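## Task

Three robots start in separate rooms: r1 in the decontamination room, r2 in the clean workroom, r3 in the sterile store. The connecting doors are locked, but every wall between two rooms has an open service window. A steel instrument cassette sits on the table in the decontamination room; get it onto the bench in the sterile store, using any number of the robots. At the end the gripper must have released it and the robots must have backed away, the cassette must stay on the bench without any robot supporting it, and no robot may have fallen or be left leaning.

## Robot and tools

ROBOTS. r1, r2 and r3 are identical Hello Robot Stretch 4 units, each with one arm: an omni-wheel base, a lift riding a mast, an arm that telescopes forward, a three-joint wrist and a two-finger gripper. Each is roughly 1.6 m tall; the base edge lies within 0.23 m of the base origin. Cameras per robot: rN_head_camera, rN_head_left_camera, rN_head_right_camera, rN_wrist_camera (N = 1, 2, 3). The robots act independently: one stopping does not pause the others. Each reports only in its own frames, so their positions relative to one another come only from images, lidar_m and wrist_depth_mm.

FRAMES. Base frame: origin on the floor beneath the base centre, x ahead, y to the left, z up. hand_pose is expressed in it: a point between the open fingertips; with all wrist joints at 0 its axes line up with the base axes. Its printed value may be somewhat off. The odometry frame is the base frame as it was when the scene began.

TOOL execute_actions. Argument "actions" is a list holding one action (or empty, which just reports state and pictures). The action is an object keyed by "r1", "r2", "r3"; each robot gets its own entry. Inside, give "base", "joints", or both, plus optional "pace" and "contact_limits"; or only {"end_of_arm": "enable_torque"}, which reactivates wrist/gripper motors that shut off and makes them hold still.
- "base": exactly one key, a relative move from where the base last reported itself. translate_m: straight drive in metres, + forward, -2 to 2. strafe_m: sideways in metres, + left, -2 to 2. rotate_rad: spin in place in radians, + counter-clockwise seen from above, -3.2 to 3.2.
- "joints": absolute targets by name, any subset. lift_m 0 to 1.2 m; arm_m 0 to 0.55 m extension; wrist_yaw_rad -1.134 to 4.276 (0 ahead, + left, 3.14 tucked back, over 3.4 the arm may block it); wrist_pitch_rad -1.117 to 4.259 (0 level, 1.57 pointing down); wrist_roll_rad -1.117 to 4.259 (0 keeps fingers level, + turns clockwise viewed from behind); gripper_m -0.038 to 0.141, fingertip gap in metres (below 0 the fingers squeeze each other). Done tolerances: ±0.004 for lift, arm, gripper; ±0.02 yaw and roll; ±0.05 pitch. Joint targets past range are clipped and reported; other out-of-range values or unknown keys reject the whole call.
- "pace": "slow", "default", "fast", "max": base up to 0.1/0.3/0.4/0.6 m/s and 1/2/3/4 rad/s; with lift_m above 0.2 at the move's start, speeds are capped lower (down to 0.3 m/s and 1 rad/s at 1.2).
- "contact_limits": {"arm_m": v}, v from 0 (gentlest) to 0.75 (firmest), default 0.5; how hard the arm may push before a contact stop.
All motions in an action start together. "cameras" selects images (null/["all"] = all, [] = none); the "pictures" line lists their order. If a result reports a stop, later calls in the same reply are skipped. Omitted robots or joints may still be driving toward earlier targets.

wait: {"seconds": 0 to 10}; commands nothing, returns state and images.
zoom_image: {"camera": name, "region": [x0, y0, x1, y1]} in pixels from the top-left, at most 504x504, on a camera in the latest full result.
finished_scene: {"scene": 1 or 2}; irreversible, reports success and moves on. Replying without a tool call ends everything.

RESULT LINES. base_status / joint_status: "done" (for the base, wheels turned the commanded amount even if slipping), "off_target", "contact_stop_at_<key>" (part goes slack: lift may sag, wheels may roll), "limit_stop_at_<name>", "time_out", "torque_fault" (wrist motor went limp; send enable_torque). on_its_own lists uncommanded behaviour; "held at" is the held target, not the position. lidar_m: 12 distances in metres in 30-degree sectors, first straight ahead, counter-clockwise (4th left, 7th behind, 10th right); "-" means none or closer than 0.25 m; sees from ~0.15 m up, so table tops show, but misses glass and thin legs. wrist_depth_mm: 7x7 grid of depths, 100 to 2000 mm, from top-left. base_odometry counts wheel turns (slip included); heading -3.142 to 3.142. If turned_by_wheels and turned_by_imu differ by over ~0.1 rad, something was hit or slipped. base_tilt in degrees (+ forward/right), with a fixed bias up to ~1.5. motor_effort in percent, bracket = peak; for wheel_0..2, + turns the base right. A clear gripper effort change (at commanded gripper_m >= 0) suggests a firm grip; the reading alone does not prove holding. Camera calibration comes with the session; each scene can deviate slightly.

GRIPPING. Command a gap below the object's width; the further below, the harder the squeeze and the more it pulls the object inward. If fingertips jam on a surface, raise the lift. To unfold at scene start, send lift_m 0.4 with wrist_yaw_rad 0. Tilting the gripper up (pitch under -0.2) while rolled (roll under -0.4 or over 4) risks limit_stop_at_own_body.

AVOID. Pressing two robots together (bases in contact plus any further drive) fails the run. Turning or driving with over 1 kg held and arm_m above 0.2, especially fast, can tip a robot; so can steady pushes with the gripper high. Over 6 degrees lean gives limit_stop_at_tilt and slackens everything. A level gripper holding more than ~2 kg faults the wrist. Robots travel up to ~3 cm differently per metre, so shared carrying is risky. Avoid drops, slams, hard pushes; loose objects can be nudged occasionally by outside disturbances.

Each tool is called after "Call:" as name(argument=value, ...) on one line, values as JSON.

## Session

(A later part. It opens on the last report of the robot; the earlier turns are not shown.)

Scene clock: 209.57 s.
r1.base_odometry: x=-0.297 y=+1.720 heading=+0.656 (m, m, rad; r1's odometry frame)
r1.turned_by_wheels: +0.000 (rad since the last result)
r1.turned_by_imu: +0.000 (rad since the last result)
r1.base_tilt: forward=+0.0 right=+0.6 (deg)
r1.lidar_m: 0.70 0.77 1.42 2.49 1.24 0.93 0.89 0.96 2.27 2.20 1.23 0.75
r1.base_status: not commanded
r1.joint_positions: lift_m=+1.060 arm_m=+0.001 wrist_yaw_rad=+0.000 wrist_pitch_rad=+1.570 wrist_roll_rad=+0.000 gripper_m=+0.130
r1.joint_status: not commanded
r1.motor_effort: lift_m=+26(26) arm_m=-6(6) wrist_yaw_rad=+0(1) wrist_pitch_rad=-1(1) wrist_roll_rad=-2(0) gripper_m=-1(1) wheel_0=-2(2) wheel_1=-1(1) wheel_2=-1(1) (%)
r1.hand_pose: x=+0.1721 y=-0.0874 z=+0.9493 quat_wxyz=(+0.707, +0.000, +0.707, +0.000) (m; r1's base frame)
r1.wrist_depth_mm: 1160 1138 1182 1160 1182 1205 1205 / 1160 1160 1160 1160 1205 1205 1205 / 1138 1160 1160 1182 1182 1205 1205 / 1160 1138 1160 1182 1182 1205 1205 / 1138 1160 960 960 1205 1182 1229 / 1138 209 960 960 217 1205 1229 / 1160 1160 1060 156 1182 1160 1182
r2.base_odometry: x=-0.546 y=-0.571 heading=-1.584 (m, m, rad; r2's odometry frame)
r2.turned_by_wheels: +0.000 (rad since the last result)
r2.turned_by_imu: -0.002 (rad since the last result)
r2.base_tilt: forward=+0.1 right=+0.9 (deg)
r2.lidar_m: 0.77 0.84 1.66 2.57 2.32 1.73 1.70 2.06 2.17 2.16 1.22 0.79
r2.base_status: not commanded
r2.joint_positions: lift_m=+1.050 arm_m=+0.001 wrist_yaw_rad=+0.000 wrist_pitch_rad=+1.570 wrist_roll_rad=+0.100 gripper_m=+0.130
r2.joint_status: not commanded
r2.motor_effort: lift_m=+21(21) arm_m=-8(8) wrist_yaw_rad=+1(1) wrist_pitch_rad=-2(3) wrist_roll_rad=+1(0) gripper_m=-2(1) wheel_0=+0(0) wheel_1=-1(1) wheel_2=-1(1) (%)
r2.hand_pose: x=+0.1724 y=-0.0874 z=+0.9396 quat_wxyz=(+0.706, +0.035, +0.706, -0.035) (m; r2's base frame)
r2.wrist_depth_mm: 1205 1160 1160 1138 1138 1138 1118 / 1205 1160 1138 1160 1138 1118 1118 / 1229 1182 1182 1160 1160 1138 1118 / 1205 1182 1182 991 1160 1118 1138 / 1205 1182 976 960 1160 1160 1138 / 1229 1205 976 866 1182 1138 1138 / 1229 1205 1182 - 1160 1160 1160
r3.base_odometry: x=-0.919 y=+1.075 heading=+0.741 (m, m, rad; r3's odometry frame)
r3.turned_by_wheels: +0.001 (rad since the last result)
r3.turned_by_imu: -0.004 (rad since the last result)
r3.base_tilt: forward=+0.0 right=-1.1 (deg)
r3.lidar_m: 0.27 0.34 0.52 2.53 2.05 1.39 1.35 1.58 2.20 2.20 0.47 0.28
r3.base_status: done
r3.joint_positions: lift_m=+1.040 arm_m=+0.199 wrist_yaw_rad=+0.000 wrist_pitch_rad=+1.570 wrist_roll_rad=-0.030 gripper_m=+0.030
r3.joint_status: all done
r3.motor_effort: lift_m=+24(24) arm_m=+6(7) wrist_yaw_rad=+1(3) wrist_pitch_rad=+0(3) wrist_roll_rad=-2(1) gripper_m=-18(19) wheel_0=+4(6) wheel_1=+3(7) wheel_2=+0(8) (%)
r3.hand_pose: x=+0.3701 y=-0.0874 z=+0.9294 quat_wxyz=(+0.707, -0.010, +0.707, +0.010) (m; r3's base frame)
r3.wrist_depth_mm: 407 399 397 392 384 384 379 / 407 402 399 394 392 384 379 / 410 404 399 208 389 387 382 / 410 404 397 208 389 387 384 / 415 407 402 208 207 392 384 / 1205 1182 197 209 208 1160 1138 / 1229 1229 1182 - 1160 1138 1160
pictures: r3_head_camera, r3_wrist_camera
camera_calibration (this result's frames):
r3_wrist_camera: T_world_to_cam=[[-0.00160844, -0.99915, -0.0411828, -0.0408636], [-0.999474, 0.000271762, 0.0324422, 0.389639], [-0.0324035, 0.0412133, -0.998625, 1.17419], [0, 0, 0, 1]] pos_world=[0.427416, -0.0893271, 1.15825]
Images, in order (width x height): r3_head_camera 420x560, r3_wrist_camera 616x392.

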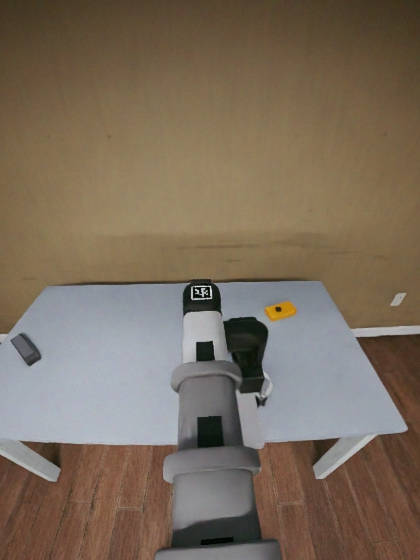

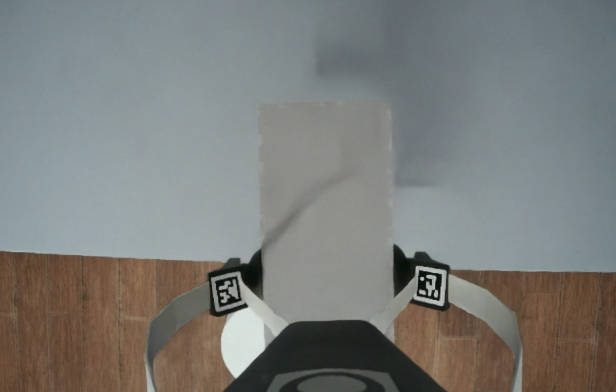

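Call:
execute_actions(actions=[{"r3":{"joints":{"arm_m":0.42,"lift_m":0.92}}}], cameras=[])

Call:
execute_actions(actions=[{"r3":{"joints":{"lift_m":0.896}}}], cameras=[])

Call:
execute_actions(actions=[{"r3":{"joints":{"gripper_m":0.13}}}], cameras=[])

Call:
execute_actions(actions=[{"r3":{"joints":{"lift_m":0.95}}}], cameras=[])

Call:
execute_actions(actions=[{"r3":{"base":{"translate_m":-0.3},"joints":{"arm_m":0},"pace":"fast"}}], cameras=["r3_head_camera"])

Call:
finished_scene(scene=1)

Scene clock: 223.53 s.
r1.base_odometry: x=-0.297 y=+1.720 heading=+0.656 (m, m, rad; r1's odometry frame)
r1.turned_by_wheels: +0.000 (rad since the last result)
r1.turned_by_imu: +0.000 (rad since the last result)
r1.base_tilt: forward=+0.0 right=+0.6 (deg)
r1.lidar_m: 0.69 0.77 1.40 2.51 1.24 0.92 0.87 0.97 2.29 2.22 1.24 0.73
r1.base_status: not commanded
r1.joint_positions: lift_m=+1.060 arm_m=+0.001 wrist_yaw_rad=+0.000 wrist_pitch_rad=+1.570 wrist_roll_rad=+0.000 gripper_m=+0.130
r1.joint_status: not commanded
r1.motor_effort: lift_m=+26(26) arm_m=-6(6) wrist_yaw_rad=+0(0) wrist_pitch_rad=-1(1) wrist_roll_rad=+0(1) gripper_m=-1(0) wheel_0=-3(3) wheel_1=-1(1) wheel_2=-1(1) (%)
r1.hand_pose: x=+0.1721 y=-0.0874 z=+0.9493 quat_wxyz=(+0.707, +0.000, +0.707, +0.000) (m; r1's base frame)
r1.wrist_depth_mm: 1160 1160 1182 1182 1205 1205 1205 / 1160 1160 1182 1182 1205 1205 1205 / 1138 1182 1138 1205 1205 1182 1229 / 1138 1160 1182 1182 1205 1205 1229 / 1138 1138 946 960 1182 1205 1205 / 1138 211 946 960 217 1205 1205 / 1160 1138 1042 156 1182 1205 1229
r2.base_odometry: x=-0.546 y=-0.571 heading=-1.584 (m, m, rad; r2's odometry frame)
r2.turned_by_wheels: +0.000 (rad since the last result)
r2.turned_by_imu: -0.002 (rad since the last result)
r2.base_tilt: forward=+0.1 right=+1.0 (deg)
r2.lidar_m: 0.78 0.86 1.69 2.57 2.32 1.71 1.72 2.05 2.17 2.16 1.24 0.78
r2.base_status: not commanded
r2.joint_positions: lift_m=+1.050 arm_m=+0.001 wrist_yaw_rad=+0.000 wrist_pitch_rad=+1.570 wrist_roll_rad=+0.100 gripper_m=+0.130
r2.joint_status: not commanded
r2.motor_effort: lift_m=+21(21) arm_m=-8(8) wrist_yaw_rad=+0(0) wrist_pitch_rad=-1(1) wrist_roll_rad=+1(0) gripper_m=-2(1) wheel_0=+0(0) wheel_1=-1(1) wheel_2=-1(1) (%)
r2.hand_pose: x=+0.1724 y=-0.0874 z=+0.9396 quat_wxyz=(+0.706, +0.035, +0.706, -0.035) (m; r2's base frame)
r2.wrist_depth_mm: 1160 1182 1160 1138 1138 1118 1118 / 1182 1160 1160 1138 1138 1118 1118 / 1182 1182 1160 1160 1160 1138 1118 / 1205 1205 1182 960 1160 1138 1138 / 1205 1229 960 946 1138 1160 1138 / 1229 1205 960 866 1160 1160 1160 / 1229 1229 1205 - 1160 1160 1160
r3.base_odometry: x=-0.919 y=+1.075 heading=+0.741 (m, m, rad; r3's odometry frame)
r3.turned_by_wheels: +0.000 (rad since the last result)
r3.turned_by_imu: -0.002 (rad since the last result)
r3.base_tilt: forward=+0.1 right=-1.1 (deg)
r3.lidar_m: 0.33 0.36 0.50 2.52 2.04 1.39 1.35 1.59 2.23 2.21 0.46 0.34
r3.base_status: not commanded
r3.joint_positions: lift_m=+0.920 arm_m=+0.419 wrist_yaw_rad=+0.000 wrist_pitch_rad=+1.570 wrist_roll_rad=-0.030 gripper_m=+0.030
r3.joint_status: all done
r3.motor_effort: lift_m=+18(23) arm_m=+6(6) wrist_yaw_rad=+2(1) wrist_pitch_rad=+0(0) wrist_roll_rad=-1(2) gripper_m=-20(19) wheel_0=+4(5) wheel_1=+3(3) wheel_2=+0(0) (%)
r3.hand_pose: x=+0.5901 y=-0.0874 z=+0.8099 quat_wxyz=(+0.707, -0.011, +0.707, +0.010) (m; r3's base frame)
r3.wrist_depth_mm: 282 278 274 272 270 266 264 / 283 279 277 272 270 267 265 / 283 279 277 207 271 268 266 / 285 282 277 208 272 268 266 / 286 282 279 209 207 270 267 / 287 283 197 208 208 270 268 / 287 283 282 - 276 272 270
pictures: none
No camera images: the call's "cameras" was empty. Leave "cameras" out to get every camera's image.

Scene clock: 224.40 s.
r1.base_odometry: x=-0.297 y=+1.720 heading=+0.656 (m, m, rad; r1's odometry frame)
r1.turned_by_wheels: +0.000 (rad since the last result)
r1.turned_by_imu: +0.000 (rad since the last result)
r1.base_tilt: forward=+0.0 right=+0.6 (deg)
r1.lidar_m: 0.71 0.76 1.41 2.51 1.28 0.93 0.90 0.95 2.31 2.22 1.27 0.72
r1.base_status: not commanded
r1.joint_positions: lift_m=+1.060 arm_m=+0.001 wrist_yaw_rad=+0.000 wrist_pitch_rad=+1.570 wrist_roll_rad=+0.000 gripper_m=+0.130
r1.joint_status: not commanded
r1.motor_effort: lift_m=+26(26) arm_m=-6(7) wrist_yaw_rad=+0(0) wrist_pitch_rad=-2(1) wrist_roll_rad=-3(2) gripper_m=-1(1) wheel_0=-2(2) wheel_1=-1(1) wheel_2=-1(1) (%)
r1.hand_pose: x=+0.1721 y=-0.0874 z=+0.9493 quat_wxyz=(+0.707, +0.000, +0.707, +0.000) (m; r1's base frame)
r1.wrist_depth_mm: 1160 1182 1160 1182 1182 1205 1229 / 1160 1160 1182 1182 1182 1205 1229 / 1160 1160 1160 1182 1182 1205 1229 / 1138 1160 1160 1160 1182 1205 1229 / 1138 1118 960 960 1160 1205 1205 / 1138 209 976 960 217 1205 1205 / 1138 1138 1042 156 1182 1182 1205
r2.base_odometry: x=-0.546 y=-0.571 heading=-1.584 (m, m, rad; r2's odometry frame)
r2.turned_by_wheels: +0.000 (rad since the last result)
r2.turned_by_imu: +0.000 (rad since the last result)
r2.base_tilt: forward=+0.0 right=+0.9 (deg)
r2.lidar_m: 0.77 0.86 1.67 2.56 2.32 1.71 1.70 2.05 2.19 2.16 1.23 0.78
r2.base_status: not commanded
r2.joint_positions: lift_m=+1.050 arm_m=+0.001 wrist_yaw_rad=+0.000 wrist_pitch_rad=+1.570 wrist_roll_rad=+0.100 gripper_m=+0.130
r2.joint_status: not commanded
r2.motor_effort: lift_m=+21(21) arm_m=-8(8) wrist_yaw_rad=+1(0) wrist_pitch_rad=-2(1) wrist_roll_rad=+2(1) gripper_m=-1(0) wheel_0=+0(0) wheel_1=-1(1) wheel_2=-1(1) (%)
r2.hand_pose: x=+0.1724 y=-0.0874 z=+0.9396 quat_wxyz=(+0.706, +0.035, +0.706, -0.035) (m; r2's base frame)
r2.wrist_depth_mm: 1160 1160 1160 1138 1138 1118 1098 / 1205 1160 1182 1138 1138 1118 1118 / 1182 1182 1160 1160 1118 1138 1118 / 1182 1205 1160 960 1160 1138 1118 / 1229 1229 960 946 1138 1138 1138 / 1205 1229 960 866 1160 1138 1160 / 1255 1205 1205 - 1160 1182 1160
r3.base_odometry: x=-0.919 y=+1.075 heading=+0.741 (m, m, rad; r3's odometry frame)
r3.turned_by_wheels: +0.000 (rad since the last result)
r3.turned_by_imu: +0.000 (rad since the last result)
r3.base_tilt: forward=+0.0 right=-1.2 (deg)
r3.lidar_m: 0.33 0.36 0.50 2.52 2.03 1.40 1.35 1.59 2.20 2.20 0.46 0.34
r3.base_status: not commanded
r3.joint_positions: lift_m=+0.896 arm_m=+0.419 wrist_yaw_rad=+0.000 wrist_pitch_rad=+1.570 wrist_roll_rad=-0.030 gripper_m=+0.030
r3.joint_status: all done
r3.motor_effort: lift_m=+18(18) arm_m=+6(6) wrist_yaw_rad=+2(1) wrist_pitch_rad=-1(0) wrist_roll_rad=-1(2) gripper_m=-17(21) wheel_0=+4(5) wheel_1=+3(3) wheel_2=+0(0) (%)
r3.hand_pose: x=+0.5901 y=-0.0874 z=+0.7859 quat_wxyz=(+0.707, -0.011, +0.707, +0.010) (m; r3's base frame)
r3.wrist_depth_mm: 256 254 251 248 245 243 241 / 258 255 252 249 247 244 242 / 258 255 254 207 247 245 242 / 262 256 254 208 247 245 244 / 260 257 255 208 207 247 244 / 262 259 197 210 207 247 245 / 264 260 257 - 251 248 247
pictures: none
No camera images: the call's "cameras" was empty. Leave "cameras" out to get every camera's image.

Scene clock: 226.33 s.
r1.base_odometry: x=-0.297 y=+1.720 heading=+0.656 (m, m, rad; r1's odometry frame)
r1.turned_by_wheels: +0.000 (rad since the last result)
r1.turned_by_imu: +0.000 (rad since the last result)
r1.base_tilt: forward=+0.1 right=+0.6 (deg)
r1.lidar_m: 0.70 0.76 1.39 2.50 1.25 0.91 0.87 0.95 2.26 2.24 1.28 0.74
r1.base_status: not commanded
r1.joint_positions: lift_m=+1.060 arm_m=+0.001 wrist_yaw_rad=+0.000 wrist_pitch_rad=+1.570 wrist_roll_rad=+0.000 gripper_m=+0.130
r1.joint_status: not commanded
r1.motor_effort: lift_m=+26(26) arm_m=-6(6) wrist_yaw_rad=-1(0) wrist_pitch_rad=-1(1) wrist_roll_rad=-1(2) gripper_m=+2(0) wheel_0=-2(2) wheel_1=-1(1) wheel_2=-1(1) (%)
r1.hand_pose: x=+0.1721 y=-0.0874 z=+0.9493 quat_wxyz=(+0.707, +0.000, +0.707, +0.000) (m; r1's base frame)
r1.wrist_depth_mm: 1160 1160 1182 1182 1182 1205 1205 / 1160 1160 1182 1205 1182 1182 1229 / 1160 1160 1160 1182 1205 1205 1229 / 1118 1160 1160 1182 1182 1205 1205 / 1138 1160 960 946 1182 1182 1205 / 1160 210 946 960 218 1182 1205 / 1138 1160 1060 156 1182 1182 1205
r2.base_odometry: x=-0.546 y=-0.571 heading=-1.584 (m, m, rad; r2's odometry frame)
r2.turned_by_wheels: +0.000 (rad since the last result)
r2.turned_by_imu: -0.001 (rad since the last result)
r2.base_tilt: forward=+0.1 right=+0.9 (deg)
r2.lidar_m: 0.78 0.87 1.68 2.57 2.32 1.72 1.71 2.04 2.18 2.17 1.23 0.80
r2.base_status: not commanded
r2.joint_positions: lift_m=+1.050 arm_m=+0.001 wrist_yaw_rad=+0.000 wrist_pitch_rad=+1.570 wrist_roll_rad=+0.100 gripper_m=+0.130
r2.joint_status: not commanded
r2.motor_effort: lift_m=+21(21) arm_m=-8(8) wrist_yaw_rad=+0(0) wrist_pitch_rad=-2(2) wrist_roll_rad=+1(2) gripper_m=-2(0) wheel_0=+0(0) wheel_1=-1(1) wheel_2=-1(1) (%)
r2.hand_pose: x=+0.1724 y=-0.0874 z=+0.9396 quat_wxyz=(+0.706, +0.035, +0.706, -0.035) (m; r2's base frame)
r2.wrist_depth_mm: 1205 1160 1160 1138 1138 1098 1118 / 1182 1182 1182 1138 1118 1138 1138 / 1182 1205 1160 1138 1138 1118 1098 / 1205 1205 1160 991 1160 1138 1118 / 1205 1205 946 960 1182 1160 1138 / 1205 1205 976 878 1160 1160 1182 / 1229 1229 1205 - 1160 1160 1160
r3.base_odometry: x=-0.919 y=+1.075 heading=+0.741 (m, m, rad; r3's odometry frame)
r3.turned_by_wheels: +0.000 (rad since the last result)
r3.turned_by_imu: -0.001 (rad since the last result)
r3.base_tilt: forward=+0.1 right=-1.2 (deg)
r3.lidar_m: 0.33 0.36 0.52 2.52 2.04 1.38 1.37 1.58 2.21 2.21 0.47 0.36
r3.base_status: not commanded
r3.joint_positions: lift_m=+0.896 arm_m=+0.419 wrist_yaw_rad=+0.000 wrist_pitch_rad=+1.570 wrist_roll_rad=-0.030 gripper_m=+0.130
r3.joint_status: all done
r3.motor_effort: lift_m=+17(18) arm_m=+6(6) wrist_yaw_rad=+0(1) wrist_pitch_rad=-2(2) wrist_roll_rad=-1(1) gripper_m=-2(19) wheel_0=+4(4) wheel_1=+3(3) wheel_2=+0(0) (%)
r3.hand_pose: x=+0.5901 y=-0.0874 z=+0.7859 quat_wxyz=(+0.707, -0.011, +0.707, +0.011) (m; r3's base frame)
r3.wrist_depth_mm: 258 255 252 249 246 244 242 / 258 256 253 250 247 245 243 / 259 256 253 219 248 245 243 / 259 258 255 220 248 246 244 / 262 259 255 221 249 247 245 / 263 260 256 220 220 248 246 / 263 259 258 - 251 248 247
pictures: none
No camera images: the call's "cameras" was empty. Leave "cameras" out to get every camera's image.

Scene clock: 227.47 s.
r1.base_odometry: x=-0.297 y=+1.720 heading=+0.656 (m, m, rad; r1's odometry frame)
r1.turned_by_wheels: +0.000 (rad since the last result)
r1.turned_by_imu: +0.000 (rad since the last result)
r1.base_tilt: forward=+0.2 right=+0.6 (deg)
r1.lidar_m: 0.71 0.79 1.40 2.51 1.27 0.95 0.87 0.95 2.29 2.21 1.25 0.75
r1.base_status: not commanded
r1.joint_positions: lift_m=+1.060 arm_m=+0.001 wrist_yaw_rad=+0.000 wrist_pitch_rad=+1.570 wrist_roll_rad=+0.000 gripper_m=+0.130
r1.joint_status: not commanded
r1.motor_effort: lift_m=+26(26) arm_m=-6(6) wrist_yaw_rad=-1(1) wrist_pitch_rad=+0(1) wrist_roll_rad=-1(3) gripper_m=+1(2) wheel_0=-2(2) wheel_1=-1(1) wheel_2=-1(1) (%)
r1.hand_pose: x=+0.1721 y=-0.0874 z=+0.9493 quat_wxyz=(+0.707, +0.000, +0.707, +0.000) (m; r1's base frame)
r1.wrist_depth_mm: 1138 1182 1160 1182 1205 1205 1229 / 1160 1160 1205 1182 1182 1205 1205 / 1182 1160 1182 1160 1205 1205 1205 / 1138 1160 1182 1182 1205 1205 1205 / 1138 1138 946 946 1182 1205 1205 / 1138 210 931 960 216 1182 1205 / 1138 1138 1078 156 1160 1182 1205
r2.base_odometry: x=-0.546 y=-0.571 heading=-1.584 (m, m, rad; r2's odometry frame)
r2.turned_by_wheels: +0.000 (rad since the last result)
r2.turned_by_imu: +0.000 (rad since the last result)
r2.base_tilt: forward=+0.1 right=+0.9 (deg)
r2.lidar_m: 0.78 0.86 1.67 2.57 2.30 1.72 1.69 2.06 2.18 2.16 1.23 0.78
r2.base_status: not commanded
r2.joint_positions: lift_m=+1.050 arm_m=+0.001 wrist_yaw_rad=+0.000 wrist_pitch_rad=+1.570 wrist_roll_rad=+0.100 gripper_m=+0.130
r2.joint_status: not commanded
r2.motor_effort: lift_m=+21(21) arm_m=-8(8) wrist_yaw_rad=+1(0) wrist_pitch_rad=-1(2) wrist_roll_rad=+1(2) gripper_m=-1(3) wheel_0=+0(1) wheel_1=-1(1) wheel_2=-1(1) (%)
r2.hand_pose: x=+0.1724 y=-0.0874 z=+0.9396 quat_wxyz=(+0.706, +0.035, +0.706, -0.035) (m; r2's base frame)
r2.wrist_depth_mm: 1160 1160 1138 1160 1138 1118 1098 / 1160 1182 1160 1138 1118 1138 1118 / 1160 1205 1182 1182 1118 1138 1118 / 1160 1205 1182 976 1160 1160 1160 / 1255 1182 976 960 1138 1160 1138 / 1182 1205 976 866 1182 1138 1138 / 1229 1205 1182 - 1182 1160 1138
r3.base_odometry: x=-0.919 y=+1.075 heading=+0.741 (m, m, rad; r3's odometry frame)
r3.turned_by_wheels: +0.000 (rad since the last result)
r3.turned_by_imu: +0.000 (rad since the last result)
r3.base_tilt: forward=+0.0 right=-1.1 (deg)
r3.lidar_m: 0.32 0.35 0.51 2.54 2.04 1.38 1.35 1.58 2.20 2.20 0.47 0.34
r3.base_status: not commanded
r3.joint_positions: lift_m=+0.950 arm_m=+0.419 wrist_yaw_rad=+0.000 wrist_pitch_rad=+1.570 wrist_roll_rad=-0.030 gripper_m=+0.130
r3.joint_status: all done
r3.motor_effort: lift_m=+24(24) arm_m=+6(6) wrist_yaw_rad=+1(1) wrist_pitch_rad=-2(0) wrist_roll_rad=-1(1) gripper_m=-2(2) wheel_0=+5(4) wheel_1=+3(3) wheel_2=+0(0) (%)
r3.hand_pose: x=+0.5901 y=-0.0874 z=+0.8394 quat_wxyz=(+0.707, -0.011, +0.707, +0.011) (m; r3's base frame)
r3.wrist_depth_mm: 314 309 304 303 298 296 293 / 314 309 307 303 300 297 294 / 315 310 307 272 300 298 296 / 315 312 309 274 301 298 297 / 317 314 310 274 303 298 298 / 320 315 310 274 303 301 298 / 320 317 314 - 304 301 300
pictures: none
No camera images: the call's "cameras" was empty. Leave "cameras" out to get every camera's image.

Scene clock: 229.70 s.
r1.base_odometry: x=-0.297 y=+1.720 heading=+0.656 (m, m, rad; r1's odometry frame)
r1.turned_by_wheels: +0.000 (rad since the last result)
r1.turned_by_imu: +0.000 (rad since the last result)
r1.base_tilt: forward=-0.1 right=+0.7 (deg)
r1.lidar_m: 0.71 0.73 1.39 2.51 1.26 0.91 0.89 0.98 2.29 2.20 1.28 0.75
r1.base_status: not commanded
r1.joint_positions: lift_m=+1.060 arm_m=+0.001 wrist_yaw_rad=+0.000 wrist_pitch_rad=+1.570 wrist_roll_rad=+0.000 gripper_m=+0.130
r1.joint_status: not commanded
r1.motor_effort: lift_m=+26(26) arm_m=-6(6) wrist_yaw_rad=+0(1) wrist_pitch_rad=-1(1) wrist_roll_rad=-2(1) gripper_m=-1(1) wheel_0=-3(2) wheel_1=-1(1) wheel_2=-1(1) (%)
r1.hand_pose: x=+0.1721 y=-0.0874 z=+0.9493 quat_wxyz=(+0.707, +0.000, +0.707, +0.000) (m; r1's base frame)
r1.wrist_depth_mm: 1160 1160 1182 1182 1182 1205 1205 / 1138 1160 1182 1182 1205 1205 1229 / 1160 1160 1182 1205 1182 1229 1205 / 1160 1182 1160 1182 1182 1229 1229 / 1118 1160 960 946 1205 1205 1205 / 1118 210 946 960 216 1182 1205 / 1118 1138 1042 156 1182 1205 1205
r2.base_odometry: x=-0.546 y=-0.571 heading=-1.584 (m, m, rad; r2's odometry frame)
r2.turned_by_wheels: +0.000 (rad since the last result)
r2.turned_by_imu: -0.001 (rad since the last result)
r2.base_tilt: forward=+0.1 right=+0.9 (deg)
r2.lidar_m: 0.77 0.86 1.67 2.57 2.32 1.72 1.71 2.05 2.18 2.15 1.24 0.78
r2.base_status: not commanded
r2.joint_positions: lift_m=+1.050 arm_m=+0.001 wrist_yaw_rad=+0.000 wrist_pitch_rad=+1.570 wrist_roll_rad=+0.100 gripper_m=+0.130
r2.joint_status: not commanded
r2.motor_effort: lift_m=+21(21) arm_m=-8(8) wrist_yaw_rad=+1(0) wrist_pitch_rad=-2(0) wrist_roll_rad=+1(0) gripper_m=-2(1) wheel_0=+0(0) wheel_1=-1(1) wheel_2=-1(1) (%)
r2.hand_pose: x=+0.1724 y=-0.0874 z=+0.9396 quat_wxyz=(+0.706, +0.035, +0.706, -0.035) (m; r2's base frame)
r2.wrist_depth_mm: 1160 1182 1138 1138 1138 1118 1118 / 1182 1182 1160 1138 1138 1138 1118 / 1182 1160 1160 1138 1138 1160 1118 / 1205 1182 1182 960 1160 1160 1118 / 1182 1182 976 976 1138 1160 1138 / 1205 1205 976 866 1160 1160 1160 / 1205 1229 1205 - 1182 1160 1160
r3.base_odometry: x=-1.140 y=+0.872 heading=+0.741 (m, m, rad; r3's odometry frame)
r3.turned_by_wheels: +0.000 (rad since the last result)
r3.turned_by_imu: -0.001 (rad since the last result)
r3.base_tilt: forward=+0.0 right=-1.1 (deg)
r3.lidar_m: 0.63 0.68 0.97 2.54 1.62 1.06 1.04 1.11 1.77 2.20 2.18 0.65
r3.base_status: done
r3.joint_positions: lift_m=+0.950 arm_m=+0.001 wrist_yaw_rad=+0.000 wrist_pitch_rad=+1.570 wrist_roll_rad=-0.030 gripper_m=+0.130
r3.joint_status: all done
r3.motor_effort: lift_m=+23(24) arm_m=-5(6) wrist_yaw_rad=+2(1) wrist_pitch_rad=-1(0) wrist_roll_rad=+0(1) gripper_m=+1(0) wheel_0=-4(12) wheel_1=-3(7) wheel_2=+0(10) (%)
r3.hand_pose: x=+0.1720 y=-0.0874 z=+0.8394 quat_wxyz=(+0.707, -0.010, +0.707, +0.010) (m; r3's base frame)
r3.wrist_depth_mm: 1118 1098 1078 1060 1060 1042 1025 / 1098 1098 1098 1078 1060 1060 1042 / 1118 1098 1098 1078 1060 1078 1042 / 1118 1078 1078 1078 1078 1060 1042 / 1138 1118 878 866 1078 1042 1042 / 1118 1098 866 854 1078 1060 1060 / 1138 1098 1118 - 1078 1078 1078
pictures: r3_head_camera
Images, in order (width x height): r3_head_camera 420x560.

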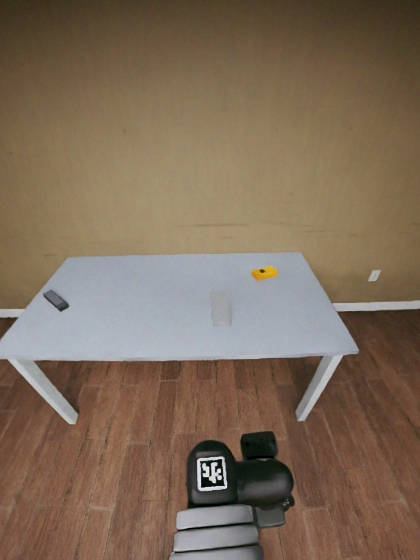

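The scene is finished: the task was done.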